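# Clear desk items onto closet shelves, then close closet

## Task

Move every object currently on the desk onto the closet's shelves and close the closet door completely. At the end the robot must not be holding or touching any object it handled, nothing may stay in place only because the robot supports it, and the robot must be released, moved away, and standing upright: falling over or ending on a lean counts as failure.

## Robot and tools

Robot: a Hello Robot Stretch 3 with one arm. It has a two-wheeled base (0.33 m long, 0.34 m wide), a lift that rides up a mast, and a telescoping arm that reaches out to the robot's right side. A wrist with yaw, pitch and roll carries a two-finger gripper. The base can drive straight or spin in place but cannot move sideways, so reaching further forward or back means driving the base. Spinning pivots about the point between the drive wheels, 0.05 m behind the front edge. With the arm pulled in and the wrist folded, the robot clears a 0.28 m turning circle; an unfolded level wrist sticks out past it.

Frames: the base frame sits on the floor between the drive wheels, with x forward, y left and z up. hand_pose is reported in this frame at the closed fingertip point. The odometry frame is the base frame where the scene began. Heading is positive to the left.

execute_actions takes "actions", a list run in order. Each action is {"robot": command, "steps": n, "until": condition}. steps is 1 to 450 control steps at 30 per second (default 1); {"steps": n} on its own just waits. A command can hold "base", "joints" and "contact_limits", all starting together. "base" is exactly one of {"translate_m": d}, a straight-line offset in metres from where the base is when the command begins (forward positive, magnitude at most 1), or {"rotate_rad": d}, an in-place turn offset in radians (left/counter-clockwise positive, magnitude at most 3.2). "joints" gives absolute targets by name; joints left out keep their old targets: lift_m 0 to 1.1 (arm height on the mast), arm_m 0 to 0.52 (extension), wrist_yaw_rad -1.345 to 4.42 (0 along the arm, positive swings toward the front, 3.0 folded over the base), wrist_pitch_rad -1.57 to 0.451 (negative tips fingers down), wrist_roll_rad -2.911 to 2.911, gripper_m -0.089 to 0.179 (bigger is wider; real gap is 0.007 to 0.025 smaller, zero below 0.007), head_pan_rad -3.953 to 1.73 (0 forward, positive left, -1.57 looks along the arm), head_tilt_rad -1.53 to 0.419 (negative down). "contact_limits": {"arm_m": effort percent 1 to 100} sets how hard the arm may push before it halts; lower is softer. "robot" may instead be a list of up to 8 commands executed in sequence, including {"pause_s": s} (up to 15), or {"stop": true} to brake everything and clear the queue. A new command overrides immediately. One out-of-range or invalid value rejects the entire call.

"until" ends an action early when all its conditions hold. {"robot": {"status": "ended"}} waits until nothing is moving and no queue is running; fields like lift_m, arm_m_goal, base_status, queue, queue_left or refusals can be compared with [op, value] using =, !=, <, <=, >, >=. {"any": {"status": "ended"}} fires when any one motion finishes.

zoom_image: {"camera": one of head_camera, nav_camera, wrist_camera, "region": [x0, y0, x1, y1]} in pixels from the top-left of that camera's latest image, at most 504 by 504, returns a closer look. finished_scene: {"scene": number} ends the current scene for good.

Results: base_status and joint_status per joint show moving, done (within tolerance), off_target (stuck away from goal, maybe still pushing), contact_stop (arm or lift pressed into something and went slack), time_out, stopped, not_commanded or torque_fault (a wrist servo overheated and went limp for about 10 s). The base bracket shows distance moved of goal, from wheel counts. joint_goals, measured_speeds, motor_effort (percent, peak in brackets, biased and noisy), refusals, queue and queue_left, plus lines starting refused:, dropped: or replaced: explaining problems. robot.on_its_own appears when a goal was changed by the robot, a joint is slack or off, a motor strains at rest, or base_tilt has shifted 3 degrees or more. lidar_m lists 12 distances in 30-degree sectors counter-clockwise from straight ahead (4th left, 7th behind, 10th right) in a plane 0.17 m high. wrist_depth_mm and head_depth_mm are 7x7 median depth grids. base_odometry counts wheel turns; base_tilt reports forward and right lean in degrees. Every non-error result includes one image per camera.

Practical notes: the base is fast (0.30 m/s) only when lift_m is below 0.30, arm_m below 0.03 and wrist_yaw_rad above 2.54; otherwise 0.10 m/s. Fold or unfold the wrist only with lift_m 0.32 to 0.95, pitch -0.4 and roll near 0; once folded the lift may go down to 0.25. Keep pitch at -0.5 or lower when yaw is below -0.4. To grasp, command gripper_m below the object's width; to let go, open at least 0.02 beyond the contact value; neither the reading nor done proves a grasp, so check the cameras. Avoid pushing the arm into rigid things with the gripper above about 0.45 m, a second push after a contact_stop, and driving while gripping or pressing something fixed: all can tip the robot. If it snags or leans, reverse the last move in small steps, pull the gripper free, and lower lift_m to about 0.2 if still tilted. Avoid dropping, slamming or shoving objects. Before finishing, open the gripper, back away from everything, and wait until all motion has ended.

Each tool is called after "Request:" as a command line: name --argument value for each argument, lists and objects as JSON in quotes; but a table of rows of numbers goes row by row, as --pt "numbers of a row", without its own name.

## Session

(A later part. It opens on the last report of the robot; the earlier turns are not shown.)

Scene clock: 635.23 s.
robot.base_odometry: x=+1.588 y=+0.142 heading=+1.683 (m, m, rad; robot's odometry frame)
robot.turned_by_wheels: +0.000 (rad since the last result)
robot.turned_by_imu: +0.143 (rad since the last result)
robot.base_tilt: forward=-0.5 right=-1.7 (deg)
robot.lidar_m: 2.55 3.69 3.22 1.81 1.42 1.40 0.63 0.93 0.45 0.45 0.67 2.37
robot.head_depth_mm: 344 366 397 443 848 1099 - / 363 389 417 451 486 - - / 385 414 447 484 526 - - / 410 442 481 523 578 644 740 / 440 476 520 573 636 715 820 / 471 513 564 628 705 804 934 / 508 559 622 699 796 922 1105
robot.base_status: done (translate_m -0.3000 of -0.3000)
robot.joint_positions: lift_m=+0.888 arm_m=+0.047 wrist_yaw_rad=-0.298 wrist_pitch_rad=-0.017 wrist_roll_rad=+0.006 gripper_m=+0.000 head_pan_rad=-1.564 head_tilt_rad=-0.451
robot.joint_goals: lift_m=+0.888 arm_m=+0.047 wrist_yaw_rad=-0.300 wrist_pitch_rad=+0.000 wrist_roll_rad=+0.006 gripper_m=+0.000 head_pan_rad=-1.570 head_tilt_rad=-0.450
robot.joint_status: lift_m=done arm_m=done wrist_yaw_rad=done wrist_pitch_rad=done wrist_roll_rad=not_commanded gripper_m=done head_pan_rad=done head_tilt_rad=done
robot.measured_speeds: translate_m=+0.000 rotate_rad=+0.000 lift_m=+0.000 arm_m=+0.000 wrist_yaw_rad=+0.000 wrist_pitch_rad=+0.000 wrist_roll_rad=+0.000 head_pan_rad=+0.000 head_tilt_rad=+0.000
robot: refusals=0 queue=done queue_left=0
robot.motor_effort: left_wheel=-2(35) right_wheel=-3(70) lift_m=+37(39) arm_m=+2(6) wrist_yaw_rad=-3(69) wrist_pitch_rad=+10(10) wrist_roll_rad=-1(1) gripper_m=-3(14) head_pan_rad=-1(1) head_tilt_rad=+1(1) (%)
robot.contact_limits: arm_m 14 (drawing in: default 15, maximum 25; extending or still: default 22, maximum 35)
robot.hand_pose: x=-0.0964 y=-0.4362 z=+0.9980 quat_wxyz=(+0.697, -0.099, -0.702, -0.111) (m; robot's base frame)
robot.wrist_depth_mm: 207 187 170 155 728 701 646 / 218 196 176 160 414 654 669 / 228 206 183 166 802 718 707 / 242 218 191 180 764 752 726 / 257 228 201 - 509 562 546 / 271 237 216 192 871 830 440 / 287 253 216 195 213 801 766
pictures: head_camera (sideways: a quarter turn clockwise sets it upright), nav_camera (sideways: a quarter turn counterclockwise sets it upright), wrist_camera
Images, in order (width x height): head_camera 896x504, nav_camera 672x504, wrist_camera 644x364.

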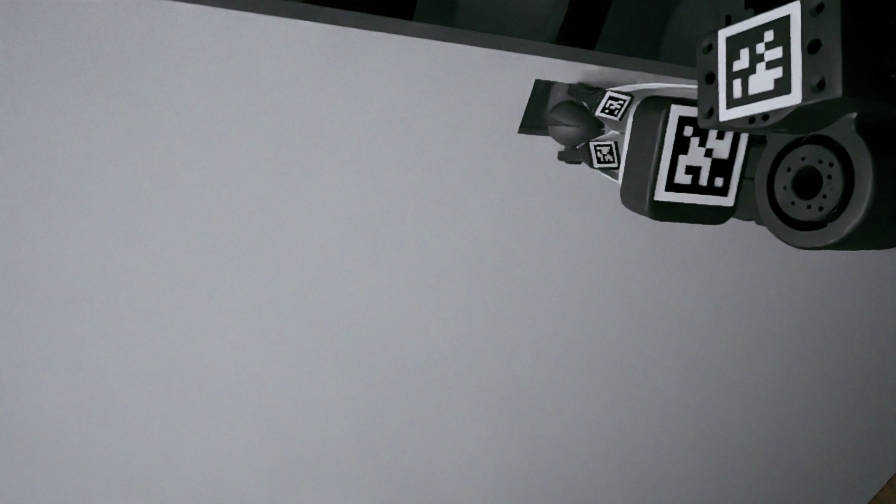

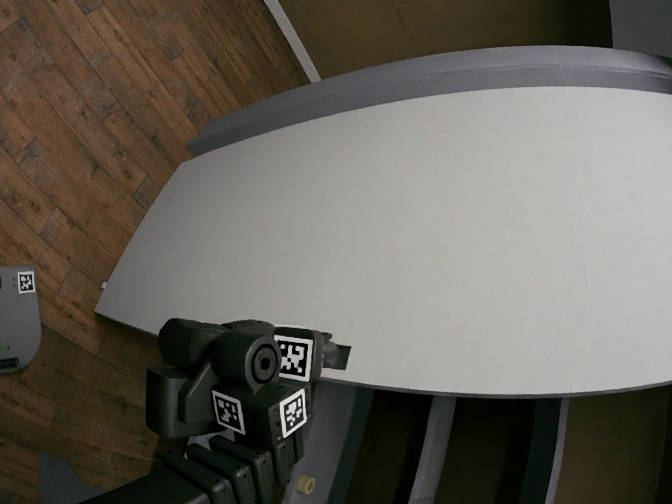

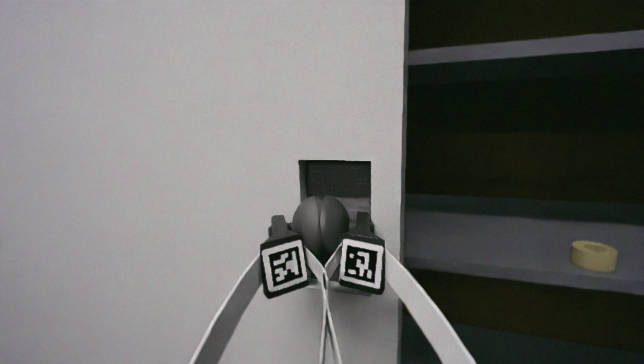

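Request:
execute_actions --actions '[{"robot":[{"joints":{"wrist_yaw_rad":-0.2,"arm_m":0.0}},{"base":{"translate_m":0.05}},{"joints":{"wrist_yaw_rad":1.5}},{"base":{"rotate_rad":-0.7}}],"steps":400,"until":{"robot":{"status":"ended"}}}]'

Scene clock: 657.10 s.
robot.base_odometry: x=+1.582 y=+0.191 heading=+0.983 (m, m, rad; robot's odometry frame)
robot.turned_by_wheels: -0.700 (rad since the last result)
robot.turned_by_imu: -0.700 (rad since the last result)
robot.base_tilt: forward=-0.6 right=-1.8 (deg)
robot.lidar_m: 2.33 2.37 3.10 3.61 2.19 1.53 1.44 0.68 0.71 1.17 0.46 0.60
robot.head_depth_mm: 1004 1053 1176 1023 1301 1140 1430 / 999 1041 1160 925 1314 1146 1433 / 978 1033 1155 1024 1311 1065 1425 / 983 1032 1142 1027 1311 1104 1366 / 967 1019 1130 1025 1307 1105 1359 / 963 1018 1117 1025 1259 1076 1268 / 959 996 698 447 495 532 597
robot.base_status: done (rotate_rad -0.6998 of -0.7000)
robot.joint_positions: lift_m=+0.888 arm_m=+0.000 wrist_yaw_rad=+1.498 wrist_pitch_rad=-0.017 wrist_roll_rad=+0.006 gripper_m=+0.000 head_pan_rad=-1.564 head_tilt_rad=-0.451
robot.joint_goals: lift_m=+0.888 arm_m=+0.000 wrist_yaw_rad=+1.500 wrist_pitch_rad=+0.000 wrist_roll_rad=+0.006 gripper_m=+0.000 head_pan_rad=-1.570 head_tilt_rad=-0.450
robot.joint_status: lift_m=done arm_m=done wrist_yaw_rad=done wrist_pitch_rad=done wrist_roll_rad=not_commanded gripper_m=done head_pan_rad=done head_tilt_rad=done
robot.measured_speeds: translate_m=+0.000 rotate_rad=+0.000 lift_m=+0.000 arm_m=+0.000 wrist_yaw_rad=+0.000 wrist_pitch_rad=+0.000 wrist_roll_rad=+0.000 head_pan_rad=+0.000 head_tilt_rad=+0.000
robot: refusals=0 queue=done queue_left=0
robot.motor_effort: left_wheel=+4(9) right_wheel=-6(8) lift_m=+38(38) arm_m=-2(2) wrist_yaw_rad=+0(9) wrist_pitch_rad=+9(10) wrist_roll_rad=-1(0) gripper_m=-3(4) head_pan_rad=-1(0) head_tilt_rad=-1(1) (%)
robot.hand_pose: x=+0.2338 y=-0.1640 z=+0.9980 quat_wxyz=(+0.521, +0.487, -0.515, +0.476) (m; robot's base frame)
robot.wrist_depth_mm: - - - - 619 380 275 / - - - - 631 388 277 / - - - - 650 398 282 / - - - - 655 392 286 / - - - - 667 403 286 / - - - - 627 409 292 / - - - - 777 419 292
pictures: head_camera (sideways: a quarter turn clockwise sets it upright), nav_camera (sideways: a quarter turn counterclockwise sets it upright), wrist_camera
Images, in order (width x height): head_camera 896x504, nav_camera 672x504, wrist_camera 644x364.

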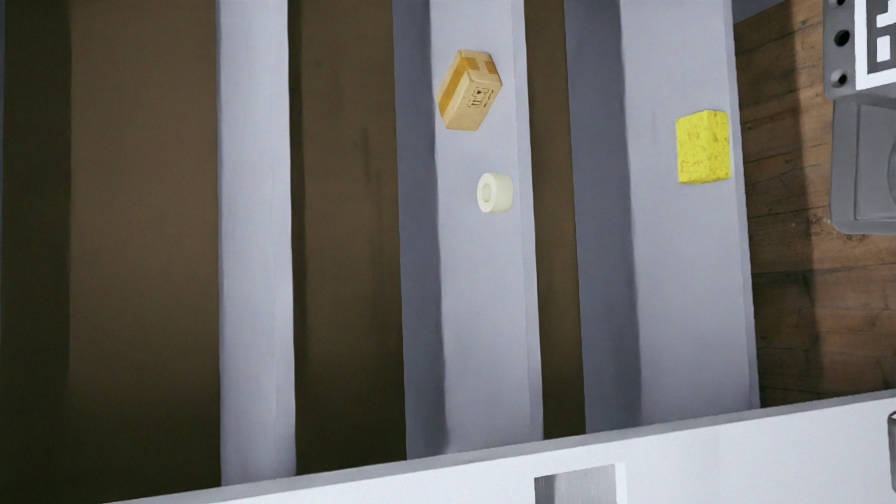

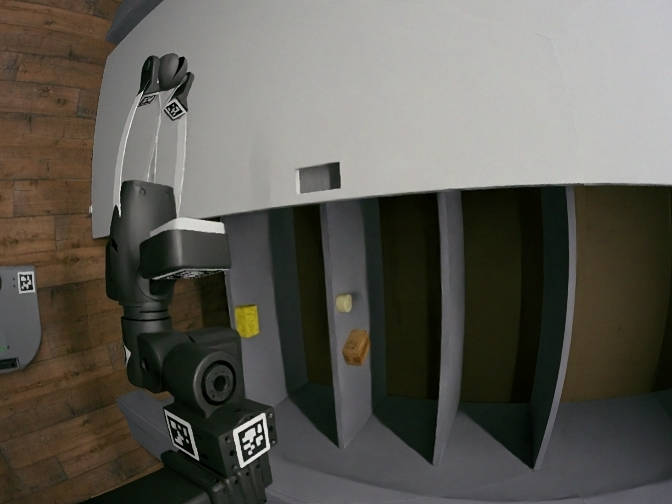

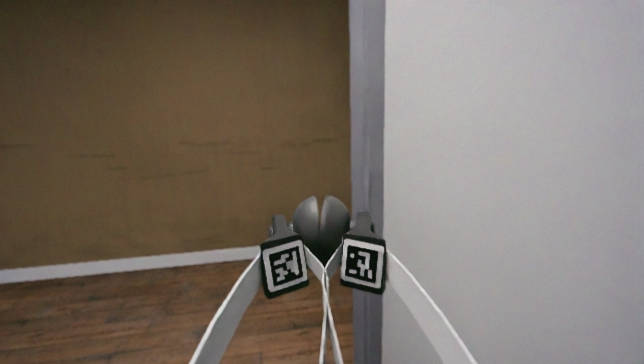

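Request:
execute_actions --actions '[{"robot":[{"base":{"rotate_rad":0.5}},{"base":{"translate_m":-0.25}},{"base":{"rotate_rad":-0.5}},{"base":{"translate_m":0.17},"joints":{"wrist_yaw_rad":1.25,"head_pan_rad":-1.0,"head_tilt_rad":-0.6}}],"steps":450,"until":{"robot":{"status":"ended"}}}]'

Scene clock: 671.73 s.
robot.base_odometry: x=+1.655 y=+0.084 heading=+0.983 (m, m, rad; robot's odometry frame)
robot.turned_by_wheels: +0.000 (rad since the last result)
robot.turned_by_imu: +0.001 (rad since the last result)
robot.base_tilt: forward=-0.6 right=-1.7 (deg)
robot.lidar_m: 1.06 2.44 3.18 3.30 2.12 1.47 1.38 0.57 0.62 1.05 0.37 0.44
robot.head_depth_mm: 863 687 1008 797 1153 973 1249 / 893 767 1036 825 1147 1002 - / 893 684 1035 859 1141 1026 - / 290 317 353 399 466 537 - / 300 333 372 422 477 590 730 / 315 351 396 454 515 667 812 / 333 373 423 491 581 719 939
robot.base_status: done (translate_m +0.1700 of +0.1700)
robot.joint_positions: lift_m=+0.888 arm_m=+0.000 wrist_yaw_rad=+1.253 wrist_pitch_rad=-0.017 wrist_roll_rad=+0.006 gripper_m=+0.000 head_pan_rad=-1.007 head_tilt_rad=-0.592
robot.joint_goals: lift_m=+0.888 arm_m=+0.000 wrist_yaw_rad=+1.250 wrist_pitch_rad=+0.000 wrist_roll_rad=+0.006 gripper_m=+0.000 head_pan_rad=-1.000 head_tilt_rad=-0.600
robot.joint_status: lift_m=done arm_m=done wrist_yaw_rad=done wrist_pitch_rad=done wrist_roll_rad=not_commanded gripper_m=done head_pan_rad=done head_tilt_rad=done
robot.measured_speeds: translate_m=+0.000 rotate_rad=+0.000 lift_m=+0.000 arm_m=+0.000 wrist_yaw_rad=+0.000 wrist_pitch_rad=+0.000 wrist_roll_rad=+0.000 head_pan_rad=+0.000 head_tilt_rad=+0.000
robot: refusals=0 queue=done queue_left=0
robot.motor_effort: left_wheel=+3(9) right_wheel=-6(8) lift_m=+38(38) arm_m=-2(2) wrist_yaw_rad=-3(1) wrist_pitch_rad=+10(10) wrist_roll_rad=-1(0) gripper_m=-3(3) head_pan_rad=+4(26) head_tilt_rad=-3(17) (%)
robot.hand_pose: x=+0.2216 y=-0.2253 z=+0.9980 quat_wxyz=(+0.575, +0.421, -0.571, +0.408) (m; robot's base frame)
robot.wrist_depth_mm: - - 821 350 219 157 347 / - - 880 367 222 160 540 / - - - 393 231 163 673 / - - - 403 238 167 701 / - - - - 242 172 529 / - - - 463 233 180 440 / - - - 500 277 188 744
pictures: head_camera (sideways: a quarter turn clockwise sets it upright), nav_camera (sideways: a quarter turn counterclockwise sets it upright), wrist_camera
Images, in order (width x height): head_camera 896x504, nav_camera 672x504, wrist_camera 644x364.

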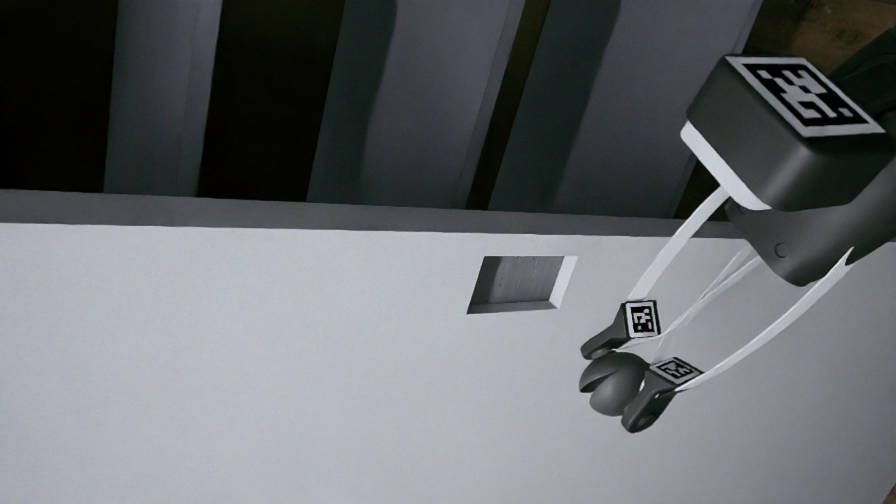

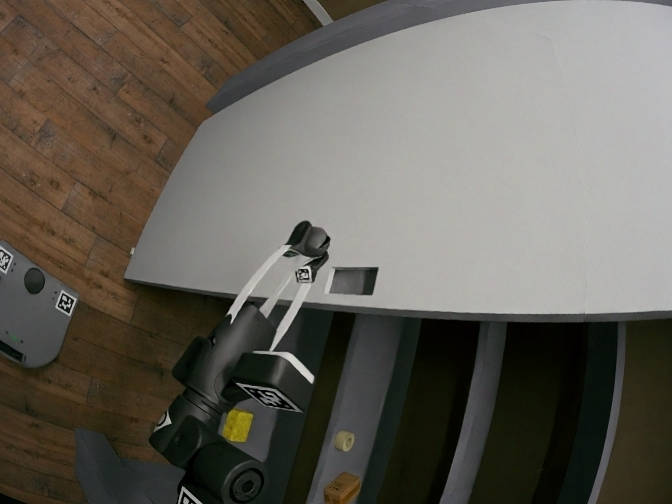

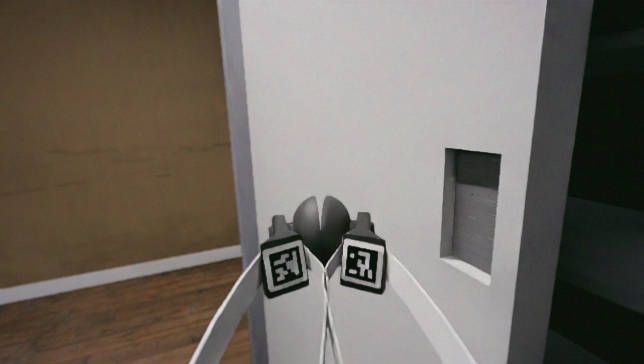

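Request:
execute_actions --actions '[{"robot":[{"base":{"translate_m":0.045},"joints":{"wrist_yaw_rad":0.95}},{"joints":{"arm_m":0.09},"contact_limits":{"arm_m":10}}],"steps":200,"until":{"robot":{"status":"ended"}}}]'

Scene clock: 678.10 s.
robot.base_odometry: x=+1.680 y=+0.121 heading=+0.983 (m, m, rad; robot's odometry frame)
robot.turned_by_wheels: +0.000 (rad since the last result)
robot.turned_by_imu: +0.018 (rad since the last result)
robot.base_tilt: forward=-0.9 right=-2.3 (deg)
robot.lidar_m: 1.02 2.40 3.19 3.72 2.15 1.50 1.43 0.61 0.83 1.05 0.36 0.45
robot.head_depth_mm: 876 732 1015 809 1198 - - / 889 658 1066 845 1204 - 1200 / 288 313 349 397 467 545 1210 / 299 329 366 411 489 552 660 / 314 347 389 441 513 605 738 / 332 369 415 475 554 671 839 / 350 392 446 515 609 748 975
robot.base_status: done (translate_m +0.0450 of +0.0450)
robot.joint_positions: lift_m=+0.888 arm_m=+0.048 wrist_yaw_rad=+1.018 wrist_pitch_rad=-0.036 wrist_roll_rad=+0.006 gripper_m=+0.000 head_pan_rad=-1.007 head_tilt_rad=-0.593
robot.joint_goals: lift_m=+0.888 arm_m=+0.048 wrist_yaw_rad=+0.950 wrist_pitch_rad=+0.000 wrist_roll_rad=+0.006 gripper_m=+0.000 head_pan_rad=-1.000 head_tilt_rad=-0.600
robot.joint_status: lift_m=done arm_m=contact_stop wrist_yaw_rad=done wrist_pitch_rad=done wrist_roll_rad=not_commanded gripper_m=done head_pan_rad=done head_tilt_rad=done
robot.measured_speeds: translate_m=+0.000 rotate_rad=+0.002 lift_m=+0.000 arm_m=+0.000 wrist_yaw_rad=-0.070 wrist_pitch_rad=-0.096 wrist_roll_rad=+0.000 head_pan_rad=+0.000 head_tilt_rad=-0.024
robot: refusals=0 queue=dropped queue_left=0
robot.on_its_own: arm_m is slack since a contact_stop, until your next command for it (your +0.090 is given up)
robot.motor_effort: left_wheel=+11(11) right_wheel=+0(6) lift_m=+38(38) arm_m=+2(14) wrist_yaw_rad=-43(45) wrist_pitch_rad=+25(25) wrist_roll_rad=-1(1) gripper_m=-10(10) head_pan_rad=+4(2) head_tilt_rad=-2(2) (%)
robot.contact_limits: arm_m 10 (drawing in: default 15, maximum 25; extending or still: default 22, maximum 35)
robot.hand_pose: x=+0.1958 y=-0.3271 z=+0.9932 quat_wxyz=(+0.622, +0.357, -0.613, +0.332) (m; robot's base frame)
robot.wrist_depth_mm: - 615 241 150 122 686 335 / - 733 259 157 126 686 568 / - 790 275 163 131 746 610 / - 843 303 177 136 753 634 / - - 360 - 142 552 531 / - - 439 192 153 450 387 / - - 350 191 155 763 636
pictures: head_camera (sideways: a quarter turn clockwise sets it upright), nav_camera (sideways: a quarter turn counterclockwise sets it upright), wrist_camera
Images, in order (width x height): head_camera 896x504, nav_camera 672x504, wrist_camera 644x364.

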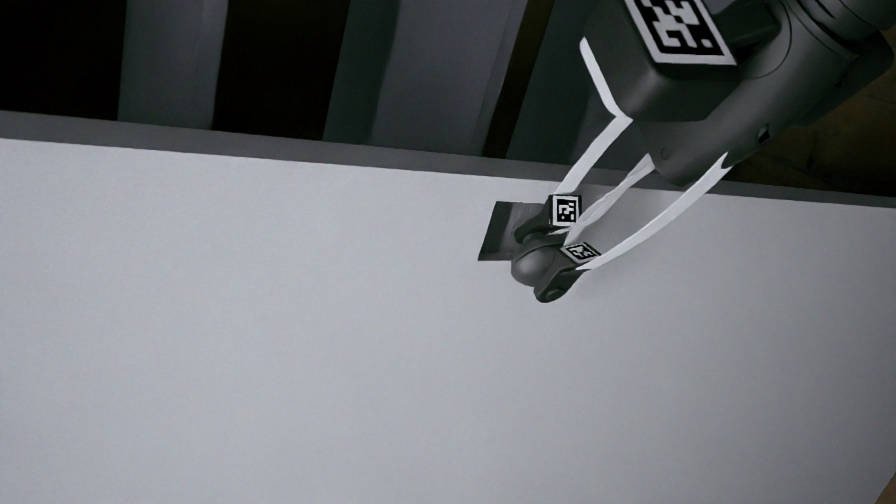

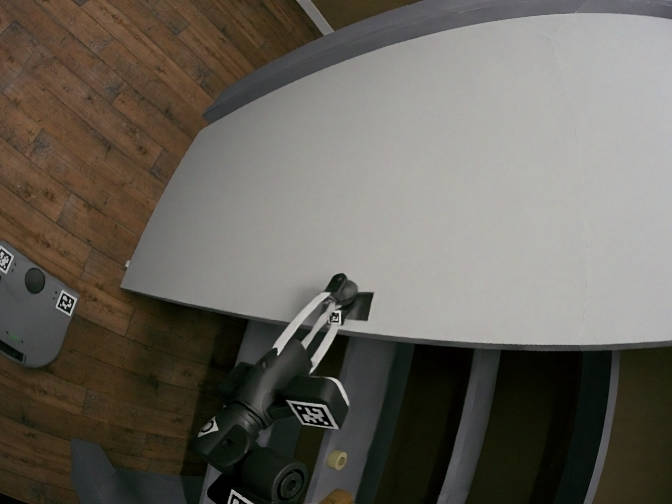

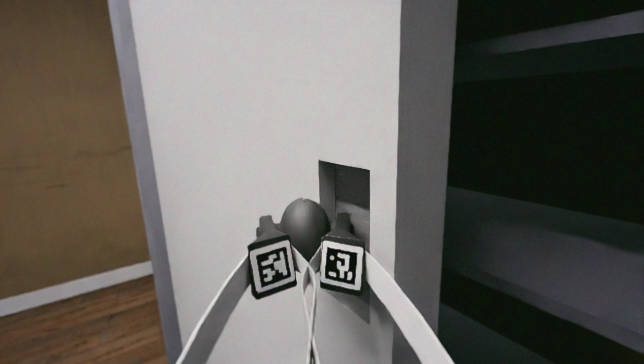

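Request:
execute_actions --actions '[{"robot":[{"joints":{"arm_m":0.02,"wrist_yaw_rad":1.0}},{"base":{"translate_m":-0.035}},{"joints":{"arm_m":0.09},"contact_limits":{"arm_m":10}}],"steps":200,"until":{"robot":{"status":"ended"}}},{"robot":{"base":{"translate_m":-0.1},"joints":{"arm_m":0.06},"contact_limits":{"arm_m":14}},"steps":200,"until":{"robot":{"status":"ended"}}}]'

Scene clock: 689.13 s.
robot.base_odometry: x=+1.605 y=+0.009 heading=+0.982 (m, m, rad; robot's odometry frame)
robot.turned_by_wheels: +0.000 (rad since the last result)
robot.turned_by_imu: +0.099 (rad since the last result)
robot.base_tilt: forward=-0.5 right=-1.7 (deg)
robot.lidar_m: 2.46 2.59 3.65 3.32 1.79 1.35 1.31 0.50 0.74 1.05 0.42 0.49
robot.head_depth_mm: 881 678 1031 794 1221 - - / 928 753 1070 859 1178 - 1222 / 967 1076 1083 894 1154 1386 1245 / 973 673 978 856 1061 1372 1192 / 325 359 403 461 535 637 794 / 346 386 439 504 597 733 948 / 371 419 480 563 680 860 1158
robot.base_status: done (translate_m -0.1000 of -0.1000)
robot.joint_positions: lift_m=+0.888 arm_m=+0.060 wrist_yaw_rad=+1.089 wrist_pitch_rad=-0.018 wrist_roll_rad=+0.006 gripper_m=+0.000 head_pan_rad=-1.007 head_tilt_rad=-0.595
robot.joint_goals: lift_m=+0.888 arm_m=+0.060 wrist_yaw_rad=+1.087 wrist_pitch_rad=+0.000 wrist_roll_rad=+0.006 gripper_m=+0.000 head_pan_rad=-1.000 head_tilt_rad=-0.600
robot.joint_status: lift_m=done arm_m=done wrist_yaw_rad=done wrist_pitch_rad=done wrist_roll_rad=not_commanded gripper_m=done head_pan_rad=done head_tilt_rad=done
robot.measured_speeds: translate_m=+0.000 rotate_rad=+0.000 lift_m=+0.000 arm_m=+0.000 wrist_yaw_rad=+0.000 wrist_pitch_rad=+0.000 wrist_roll_rad=+0.000 head_pan_rad=+0.000 head_tilt_rad=+0.000
robot: refusals=0 queue=done queue_left=0
robot.on_its_own: wrist_yaw_rad is held at +1.087, not at your +1.000, by its stall guard, which is not easing now
robot.motor_effort: left_wheel=-1(19) right_wheel=+0(24) lift_m=+37(38) arm_m=+0(15) wrist_yaw_rad=-2(50) wrist_pitch_rad=+10(33) wrist_roll_rad=-1(1) gripper_m=-3(12) head_pan_rad=+2(4) head_tilt_rad=-3(2) (%)
robot.contact_limits: arm_m 14 (drawing in: default 15, maximum 25; extending or still: default 22, maximum 35)
robot.hand_pose: x=+0.2052 y=-0.3236 z=+0.9977 quat_wxyz=(+0.607, +0.373, -0.603, +0.360) (m; robot's base frame)
robot.wrist_depth_mm: - - 374 188 - 777 341 / - - 415 193 917 669 600 / - - 462 202 - 805 638 / - - 532 211 974 807 668 / - - 646 - 676 548 548 / - - - 232 - 757 384 / - - 632 249 833 827 661
pictures: head_camera (sideways: a quarter turn clockwise sets it upright), nav_camera (sideways: a quarter turn counterclockwise sets it upright), wrist_camera
Images, in order (width x height): head_camera 896x504, nav_camera 672x504, wrist_camera 644x364.

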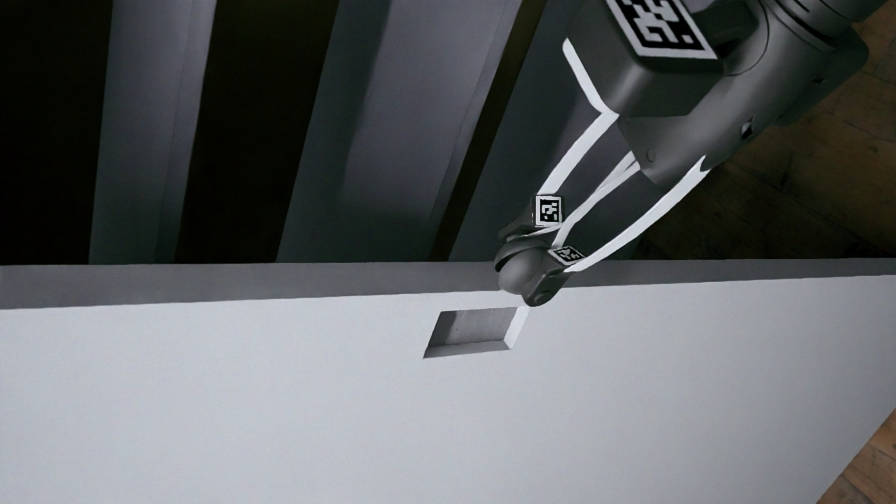

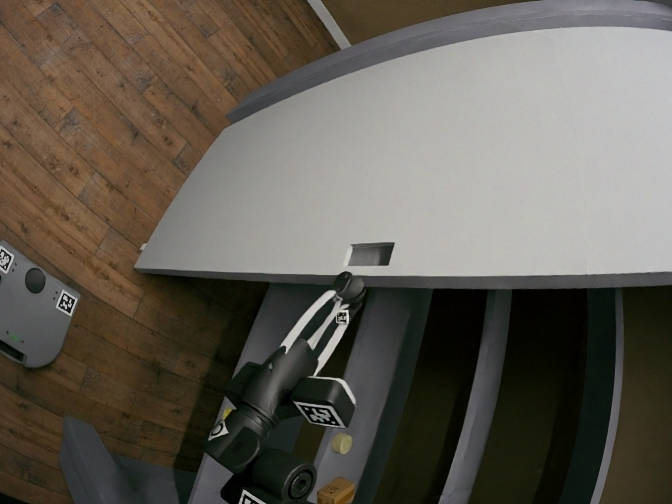

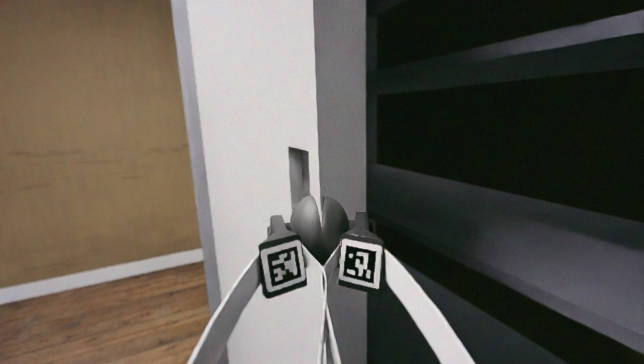

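Request:
execute_actions --actions '[{"robot":[{"joints":{"arm_m":0.0}},{"base":{"rotate_rad":-0.11},"joints":{"wrist_pitch_rad":-0.5}},{"joints":{"wrist_yaw_rad":-1.2,"lift_m":1.0,"head_pan_rad":-1.9,"head_tilt_rad":-0.6}},{"base":{"translate_m":0.42}}],"steps":400,"until":{"robot":{"status":"ended"}}}]'

Scene clock: 709.13 s.
robot.base_odometry: x=+1.875 y=+0.331 heading=+0.873 (m, m, rad; robot's odometry frame)
robot.turned_by_wheels: -0.110 (rad since the last result)
robot.turned_by_imu: -0.105 (rad since the last result)
robot.base_tilt: forward=-0.6 right=-1.7 (deg)
robot.lidar_m: 0.89 2.09 2.73 3.33 2.60 1.83 1.73 0.87 0.32 0.30 0.31 0.40
robot.head_depth_mm: 1029 1166 1146 - - 1398 1250 / 982 1116 1145 - - - 1272 / - 292 317 - - - - / - - 294 - - - - / - - 289 310 - - - / - - 285 298 - - - / - - - 291 - 364 -
robot.base_status: done (translate_m +0.4200 of +0.4200)
robot.joint_positions: lift_m=+1.000 arm_m=+0.000 wrist_yaw_rad=-1.197 wrist_pitch_rad=-0.512 wrist_roll_rad=+0.006 gripper_m=+0.000 head_pan_rad=-1.893 head_tilt_rad=-0.595
robot.joint_goals: lift_m=+1.000 arm_m=+0.000 wrist_yaw_rad=-1.200 wrist_pitch_rad=-0.500 wrist_roll_rad=+0.006 gripper_m=+0.000 head_pan_rad=-1.900 head_tilt_rad=-0.600
robot.joint_status: lift_m=done arm_m=done wrist_yaw_rad=done wrist_pitch_rad=done wrist_roll_rad=not_commanded gripper_m=done head_pan_rad=done head_tilt_rad=done
robot.measured_speeds: translate_m=+0.000 rotate_rad=+0.000 lift_m=+0.000 arm_m=+0.000 wrist_yaw_rad=+0.000 wrist_pitch_rad=+0.000 wrist_roll_rad=+0.000 head_pan_rad=+0.000 head_tilt_rad=+0.000
robot: refusals=0 queue=done queue_left=0
robot.motor_effort: left_wheel=+3(8) right_wheel=-5(8) lift_m=+42(41) arm_m=-3(3) wrist_yaw_rad=-3(7) wrist_pitch_rad=+7(10) wrist_roll_rad=+0(1) gripper_m=-3(3) head_pan_rad=-1(29) head_tilt_rad=-2(2) (%)
robot.hand_pose: x=-0.2184 y=-0.2223 z=+0.9916 quat_wxyz=(+0.462, -0.239, -0.667, -0.533) (m; robot's base frame)
robot.wrist_depth_mm: 713 891 823 677 - - - / 690 717 808 734 - - - / 559 591 - 839 - - - / 449 985 - 993 - - - / 785 841 - - - - - / 132 755 - - - - - / 134 668 - - - - -
pictures: head_camera (sideways: a quarter turn clockwise sets it upright), nav_camera (sideways: a quarter turn counterclockwise sets it upright), wrist_camera
Images, in order (width x height): head_camera 896x504, nav_camera 672x504, wrist_camera 644x364.

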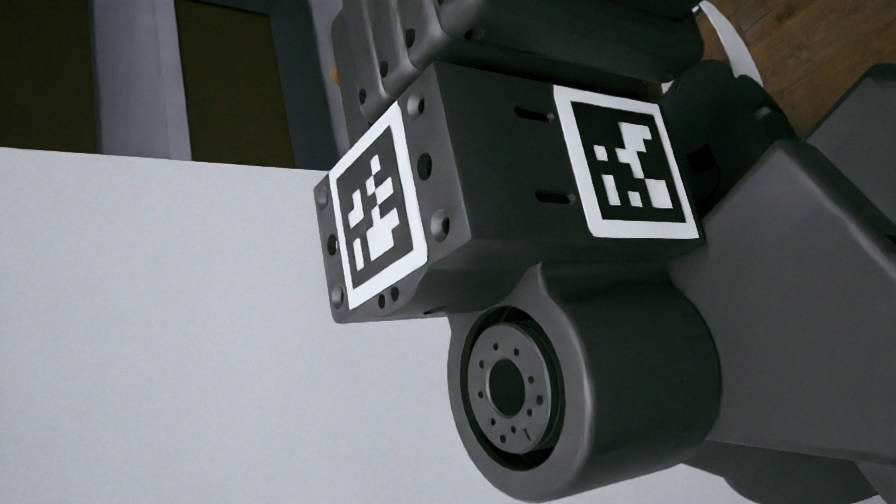

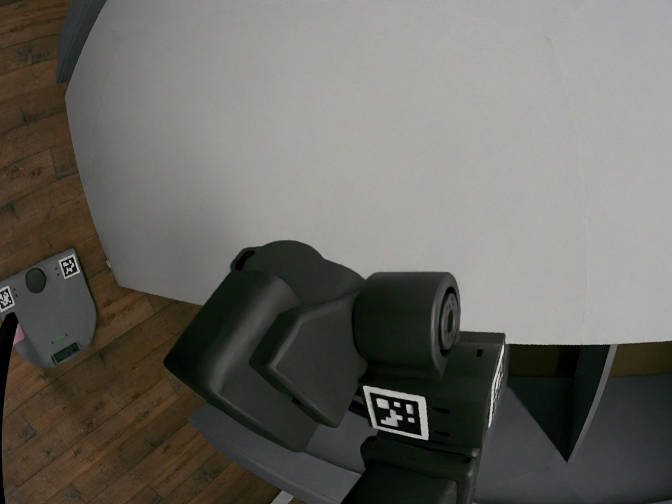

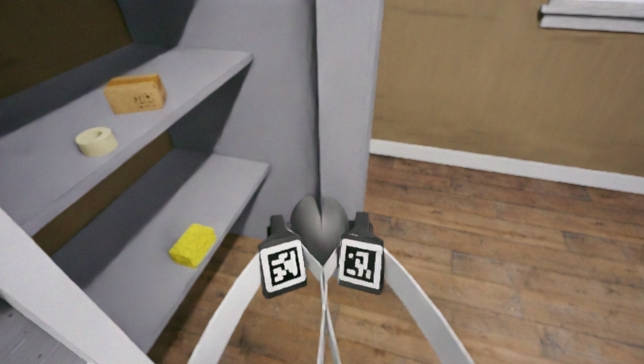

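Request:
execute_actions --actions '[{"robot":[{"base":{"rotate_rad":0.05}},{"base":{"translate_m":0.17},"joints":{"wrist_yaw_rad":-1.0,"head_pan_rad":-2.3,"head_tilt_rad":-0.7}}],"steps":400,"until":{"robot":{"status":"ended"}}}]'

Scene clock: 716.33 s.
robot.base_odometry: x=+1.977 y=+0.466 heading=+0.923 (m, m, rad; robot's odometry frame)
robot.turned_by_wheels: +0.050 (rad since the last result)
robot.turned_by_imu: +0.052 (rad since the last result)
robot.base_tilt: forward=-0.5 right=-1.7 (deg)
robot.lidar_m: 1.87 1.94 2.62 3.34 2.70 1.98 1.16 0.43 0.31 0.30 0.31 0.42
robot.head_depth_mm: 1042 1130 1235 - - - 1178 / 1122 1192 1326 - - 1312 1181 / 361 405 - - - 1337 1189 / 324 357 - - 587 699 900 / 298 326 - - - - - / 285 302 - - - - - / - 288 - - - - -
robot.base_status: done (translate_m +0.1700 of +0.1700)
robot.joint_positions: lift_m=+1.000 arm_m=+0.000 wrist_yaw_rad=-1.003 wrist_pitch_rad=-0.512 wrist_roll_rad=+0.006 gripper_m=+0.000 head_pan_rad=-2.293 head_tilt_rad=-0.691
robot.joint_goals: lift_m=+1.000 arm_m=+0.000 wrist_yaw_rad=-1.000 wrist_pitch_rad=-0.500 wrist_roll_rad=+0.006 gripper_m=+0.000 head_pan_rad=-2.300 head_tilt_rad=-0.700
robot.joint_status: lift_m=done arm_m=done wrist_yaw_rad=done wrist_pitch_rad=done wrist_roll_rad=not_commanded gripper_m=done head_pan_rad=done head_tilt_rad=done
robot.measured_speeds: translate_m=+0.000 rotate_rad=+0.000 lift_m=+0.000 arm_m=+0.000 wrist_yaw_rad=+0.000 wrist_pitch_rad=+0.000 wrist_roll_rad=+0.000 head_pan_rad=+0.000 head_tilt_rad=+0.000
robot: refusals=0 queue=done queue_left=0
robot.motor_effort: left_wheel=-2(3) right_wheel=+1(6) lift_m=+42(42) arm_m=-2(2) wrist_yaw_rad=+1(1) wrist_pitch_rad=+7(7) wrist_roll_rad=+0(0) gripper_m=-3(3) head_pan_rad=-2(18) head_tilt_rad=-3(12) (%)
robot.hand_pose: x=-0.1998 y=-0.2589 z=+0.9916 quat_wxyz=(+0.512, -0.173, -0.687, -0.486) (m; robot's base frame)
robot.wrist_depth_mm: - 86 113 166 887 - - / - 91 121 183 915 - - / - 96 131 204 - - - / 86 101 141 231 - - - / 90 108 150 - - - - / 95 115 154 324 - - - / 101 124 203 357 - - -
pictures: head_camera (sideways: a quarter turn clockwise sets it upright), nav_camera (sideways: a quarter turn counterclockwise sets it upright), wrist_camera
Images, in order (width x height): head_camera 896x504, nav_camera 672x504, wrist_camera 644x364.

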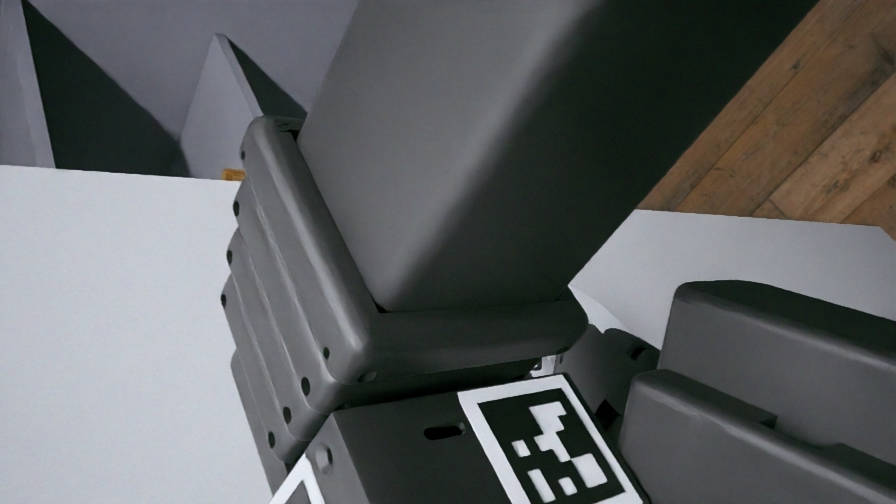

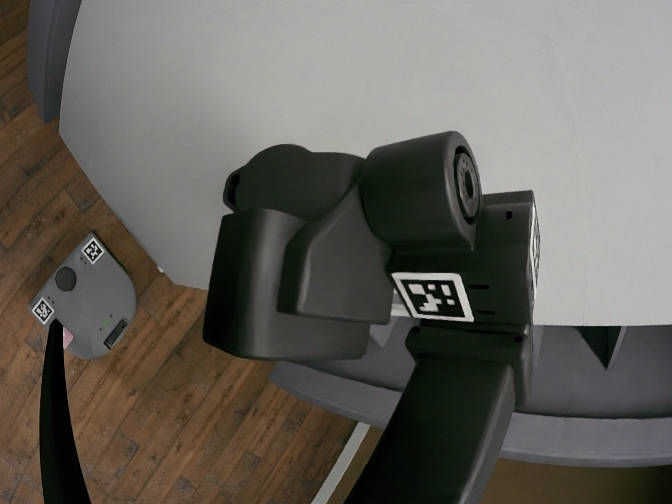

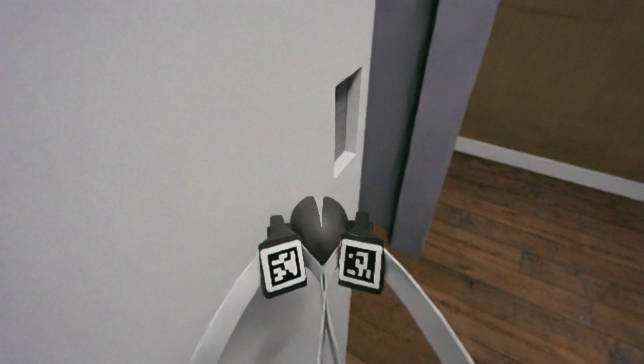

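Request:
execute_actions --actions '[{"robot":{"base":{"translate_m":-0.05},"joints":{"lift_m":1.015}},"steps":200,"until":{"robot":{"status":"ended"}}}]'

Scene clock: 730.53 s.
robot.base_odometry: x=+1.947 y=+0.426 heading=+0.923 (m, m, rad; robot's odometry frame)
robot.turned_by_wheels: +0.000 (rad since the last result)
robot.turned_by_imu: +0.000 (rad since the last result)
robot.base_tilt: forward=-0.5 right=-1.7 (deg)
robot.lidar_m: 1.92 1.99 2.69 3.33 2.62 1.93 1.16 0.98 0.31 0.30 0.31 0.42
robot.head_depth_mm: 989 1084 - - - 1308 1193 / 1071 1148 - - - 1335 1186 / 1159 1251 - - 1521 1368 1185 / 330 349 - - 579 721 949 / 299 316 - - 518 - 793 / 285 293 - - - - - / - - - - - - -
robot.base_status: done (translate_m -0.0500 of -0.0500)
robot.joint_positions: lift_m=+1.015 arm_m=+0.000 wrist_yaw_rad=-1.003 wrist_pitch_rad=-0.513 wrist_roll_rad=+0.006 gripper_m=+0.000 head_pan_rad=-2.293 head_tilt_rad=-0.691
robot.joint_goals: lift_m=+1.015 arm_m=+0.000 wrist_yaw_rad=-1.000 wrist_pitch_rad=-0.500 wrist_roll_rad=+0.006 gripper_m=+0.000 head_pan_rad=-2.300 head_tilt_rad=-0.700
robot.joint_status: lift_m=done arm_m=done wrist_yaw_rad=done wrist_pitch_rad=done wrist_roll_rad=not_commanded gripper_m=done head_pan_rad=done head_tilt_rad=done
robot.measured_speeds: translate_m=+0.000 rotate_rad=+0.000 lift_m=+0.000 arm_m=+0.000 wrist_yaw_rad=+0.000 wrist_pitch_rad=+0.000 wrist_roll_rad=+0.000 head_pan_rad=+0.000 head_tilt_rad=+0.000
robot: refusals=0 queue=done queue_left=0
robot.motor_effort: left_wheel=-2(7) right_wheel=+1(3) lift_m=+42(43) arm_m=-2(2) wrist_yaw_rad=+1(1) wrist_pitch_rad=+7(7) wrist_roll_rad=+0(1) gripper_m=-2(3) head_pan_rad=-1(0) head_tilt_rad=-3(4) (%)
robot.hand_pose: x=-0.1997 y=-0.2589 z=+1.0065 quat_wxyz=(+0.512, -0.173, -0.687, -0.486) (m; robot's base frame)
robot.wrist_depth_mm: - 87 114 166 828 - - / - 92 123 187 899 - - / - 97 132 220 939 - - / 86 102 143 246 - - - / 91 109 152 - - - - / 96 116 157 - - - - / 102 124 204 364 - - -
pictures: head_camera (sideways: a quarter turn clockwise sets it upright), nav_camera (sideways: a quarter turn counterclockwise sets it upright), wrist_camera
Images, in order (width x height): head_camera 896x504, nav_camera 672x504, wrist_camera 644x364.

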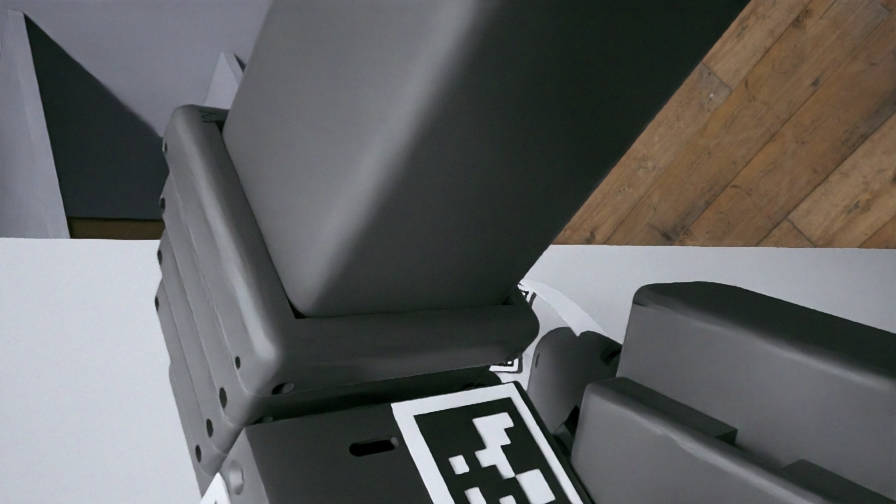

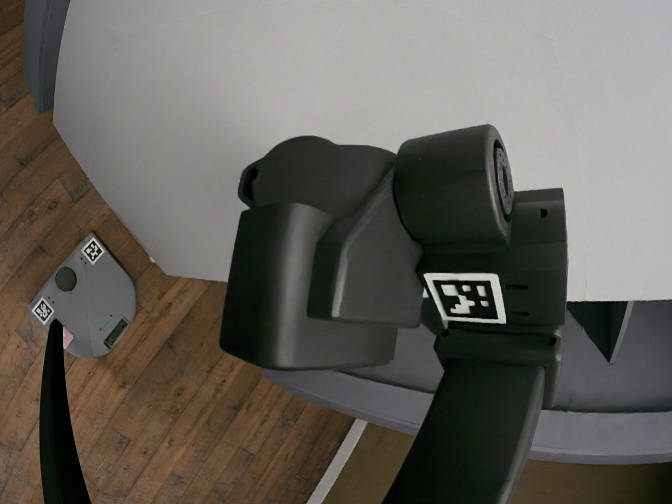

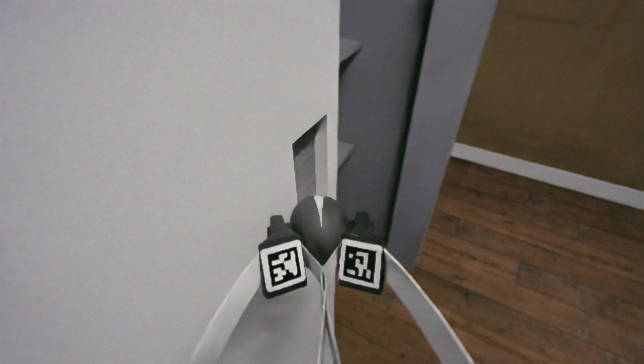

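Request:
execute_actions --actions '[{"robot":{"joints":{"arm_m":0.08},"contact_limits":{"arm_m":11}},"steps":200,"until":{"robot":{"status":"ended"}}}]'

Scene clock: 733.33 s.
robot.base_odometry: x=+1.947 y=+0.426 heading=+0.922 (m, m, rad; robot's odometry frame)
robot.turned_by_wheels: -0.001 (rad since the last result)
robot.turned_by_imu: -0.022 (rad since the last result)
robot.base_tilt: forward=-0.6 right=-1.8 (deg)
robot.lidar_m: 1.92 1.97 2.64 3.75 2.69 1.94 1.84 0.98 0.32 0.30 0.31 0.41
robot.head_depth_mm: 981 1071 - - - 1313 1187 / 1057 1131 - - - 1334 1195 / 1129 1234 - - 1532 1370 1186 / 807 - - - 1489 1319 1146 / 309 - - - 516 606 746 / 288 - - - 467 520 620 / - - - - - 477 531
robot.base_status: done (translate_m -0.0500 of -0.0500)
robot.joint_positions: lift_m=+1.015 arm_m=+0.050 wrist_yaw_rad=-1.082 wrist_pitch_rad=-0.572 wrist_roll_rad=+0.006 gripper_m=+0.000 head_pan_rad=-2.293 head_tilt_rad=-0.692
robot.joint_goals: lift_m=+1.015 arm_m=+0.050 wrist_yaw_rad=-1.000 wrist_pitch_rad=-0.500 wrist_roll_rad=+0.006 gripper_m=+0.000 head_pan_rad=-2.300 head_tilt_rad=-0.700
robot.joint_status: lift_m=done arm_m=contact_stop wrist_yaw_rad=done wrist_pitch_rad=done wrist_roll_rad=not_commanded gripper_m=done head_pan_rad=done head_tilt_rad=done
robot.measured_speeds: translate_m=-0.001 rotate_rad=-0.006 lift_m=+0.000 arm_m=-0.011 wrist_yaw_rad=+0.020 wrist_pitch_rad=-0.072 wrist_roll_rad=+0.000 head_pan_rad=+0.000 head_tilt_rad=-0.024
robot: refusals=0 queue=dropped queue_left=0
robot.on_its_own: arm_m is slack since a contact_stop, until your next command for it (your +0.080 is given up)
robot.motor_effort: left_wheel=-13(13) right_wheel=+10(11) lift_m=+41(42) arm_m=+6(15) wrist_yaw_rad=+50(52) wrist_pitch_rad=+46(46) wrist_roll_rad=-1(0) gripper_m=-14(13) head_pan_rad=-1(1) head_tilt_rad=-3(2) (%)
robot.contact_limits: arm_m 11 (drawing in: default 15, maximum 25; extending or still: default 22, maximum 35)
robot.hand_pose: x=-0.2001 y=-0.2895 z=+0.9942 quat_wxyz=(+0.477, -0.179, -0.686, -0.520) (m; robot's base frame)
robot.wrist_depth_mm: - 59 80 130 744 - - / - 63 86 145 832 - - / - 66 93 186 - - - / - 69 100 213 - - - / - 72 110 - - - - / - 77 116 336 - - - / - 82 123 349 - - -
pictures: head_camera (sideways: a quarter turn clockwise sets it upright), nav_camera (sideways: a quarter turn counterclockwise sets it upright), wrist_camera
Images, in order (width x height): head_camera 896x504, nav_camera 672x504, wrist_camera 644x364.

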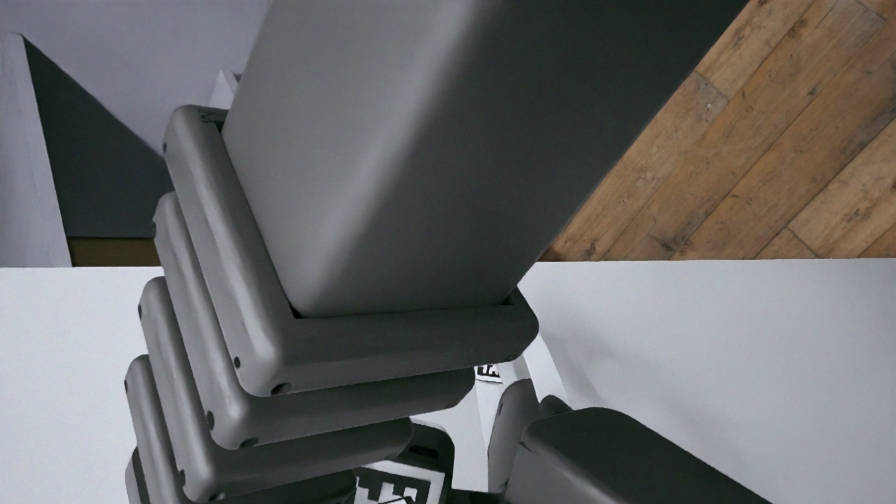

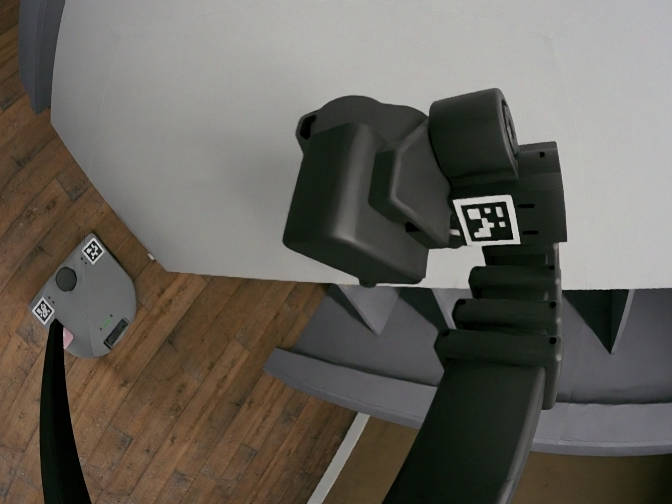

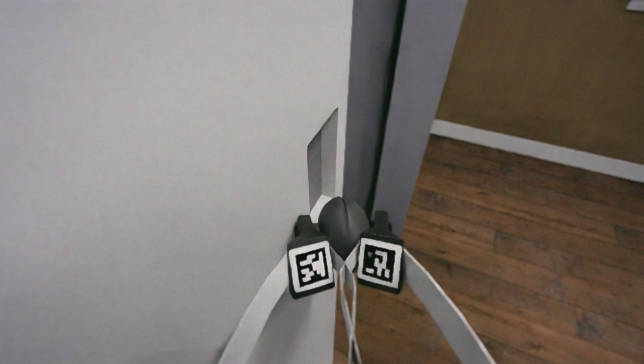

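Request:
execute_actions --actions '[{"robot":[{"joints":{"arm_m":0.015}},{"joints":{"lift_m":1.055}},{"joints":{"arm_m":0.045},"contact_limits":{"arm_m":9}}],"steps":300,"until":{"robot":{"status":"ended"}}}]'

Scene clock: 743.20 s.
robot.base_odometry: x=+1.947 y=+0.426 heading=+0.923 (m, m, rad; robot's odometry frame)
robot.turned_by_wheels: +0.001 (rad since the last result)
robot.turned_by_imu: -0.021 (rad since the last result)
robot.base_tilt: forward=-0.5 right=-1.8 (deg)
robot.lidar_m: 1.92 1.98 2.60 3.76 2.76 1.95 1.84 0.98 0.32 0.30 0.31 0.41
robot.head_depth_mm: - - - 1242 1338 1374 1181 / - - - 1473 1551 1376 1184 / - - - 1395 1611 1357 1188 / - - - 1274 1566 1336 1164 / - - - 472 517 617 761 / - - 357 411 450 523 626 / - - 335 - 418 458 534
robot.base_status: done (translate_m -0.0500 of -0.0500)
robot.joint_positions: lift_m=+1.055 arm_m=+0.044 wrist_yaw_rad=-1.097 wrist_pitch_rad=-0.528 wrist_roll_rad=+0.006 gripper_m=+0.000 head_pan_rad=-2.293 head_tilt_rad=-0.692
robot.joint_goals: lift_m=+1.055 arm_m=+0.045 wrist_yaw_rad=-1.066 wrist_pitch_rad=-0.500 wrist_roll_rad=+0.006 gripper_m=+0.000 head_pan_rad=-2.300 head_tilt_rad=-0.700
robot.joint_status: lift_m=done arm_m=done wrist_yaw_rad=done wrist_pitch_rad=done wrist_roll_rad=not_commanded gripper_m=done head_pan_rad=done head_tilt_rad=done
robot.measured_speeds: translate_m=+0.000 rotate_rad=+0.000 lift_m=+0.000 arm_m=+0.000 wrist_yaw_rad=+0.000 wrist_pitch_rad=+0.000 wrist_roll_rad=+0.000 head_pan_rad=+0.000 head_tilt_rad=+0.000
robot: refusals=0 queue=done queue_left=0
robot.on_its_own: wrist_yaw_rad is held at -1.066, not at your -1.000, by its stall guard, which is still easing
robot.motor_effort: left_wheel=-2(11) right_wheel=+1(22) lift_m=+43(43) arm_m=+7(4) wrist_yaw_rad=+19(47) wrist_pitch_rad=+17(44) wrist_roll_rad=+0(0) gripper_m=-6(13) head_pan_rad=-2(1) head_tilt_rad=-4(3) (%)
robot.contact_limits: arm_m 9 (drawing in: default 15, maximum 25; extending or still: default 22, maximum 35)
robot.hand_pose: x=-0.2076 y=-0.2845 z=+1.0432 quat_wxyz=(+0.484, -0.199, -0.680, -0.513) (m; robot's base frame)
robot.wrist_depth_mm: - 68 95 809 741 - - / - 71 101 914 846 - - / - 74 108 - - - - / - 78 115 - - - - / - 82 124 - - - - / - 86 126 325 - - - / - 91 164 348 - - -
pictures: head_camera (sideways: a quarter turn clockwise sets it upright), nav_camera (sideways: a quarter turn counterclockwise sets it upright), wrist_camera
Images, in order (width x height): head_camera 896x504, nav_camera 672x504, wrist_camera 644x364.

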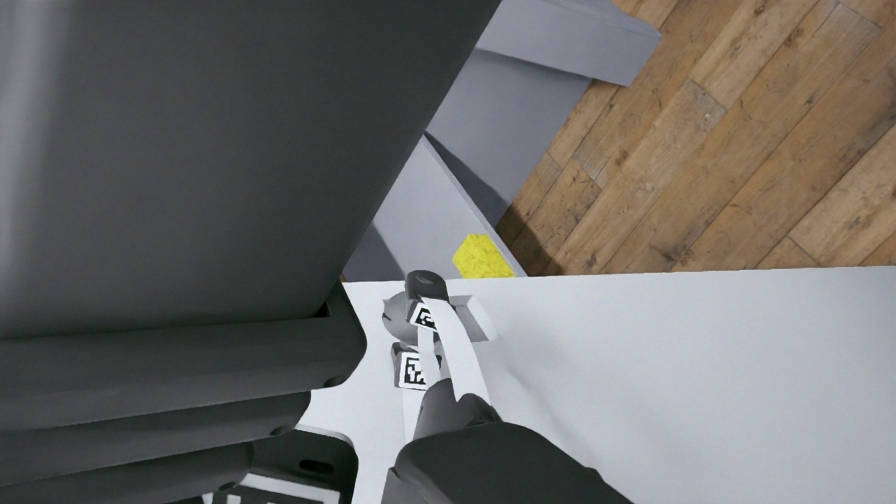

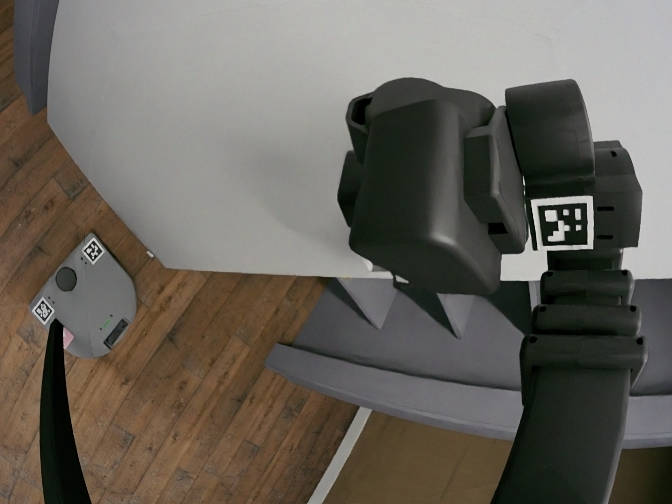

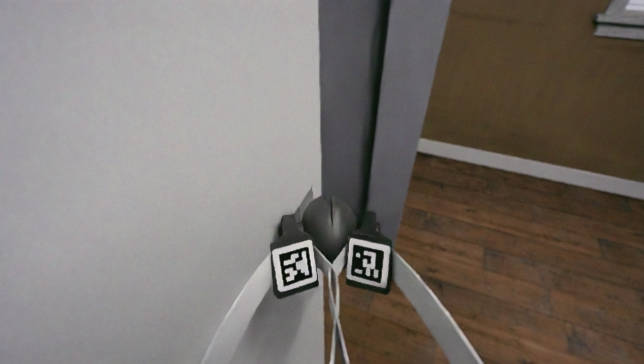

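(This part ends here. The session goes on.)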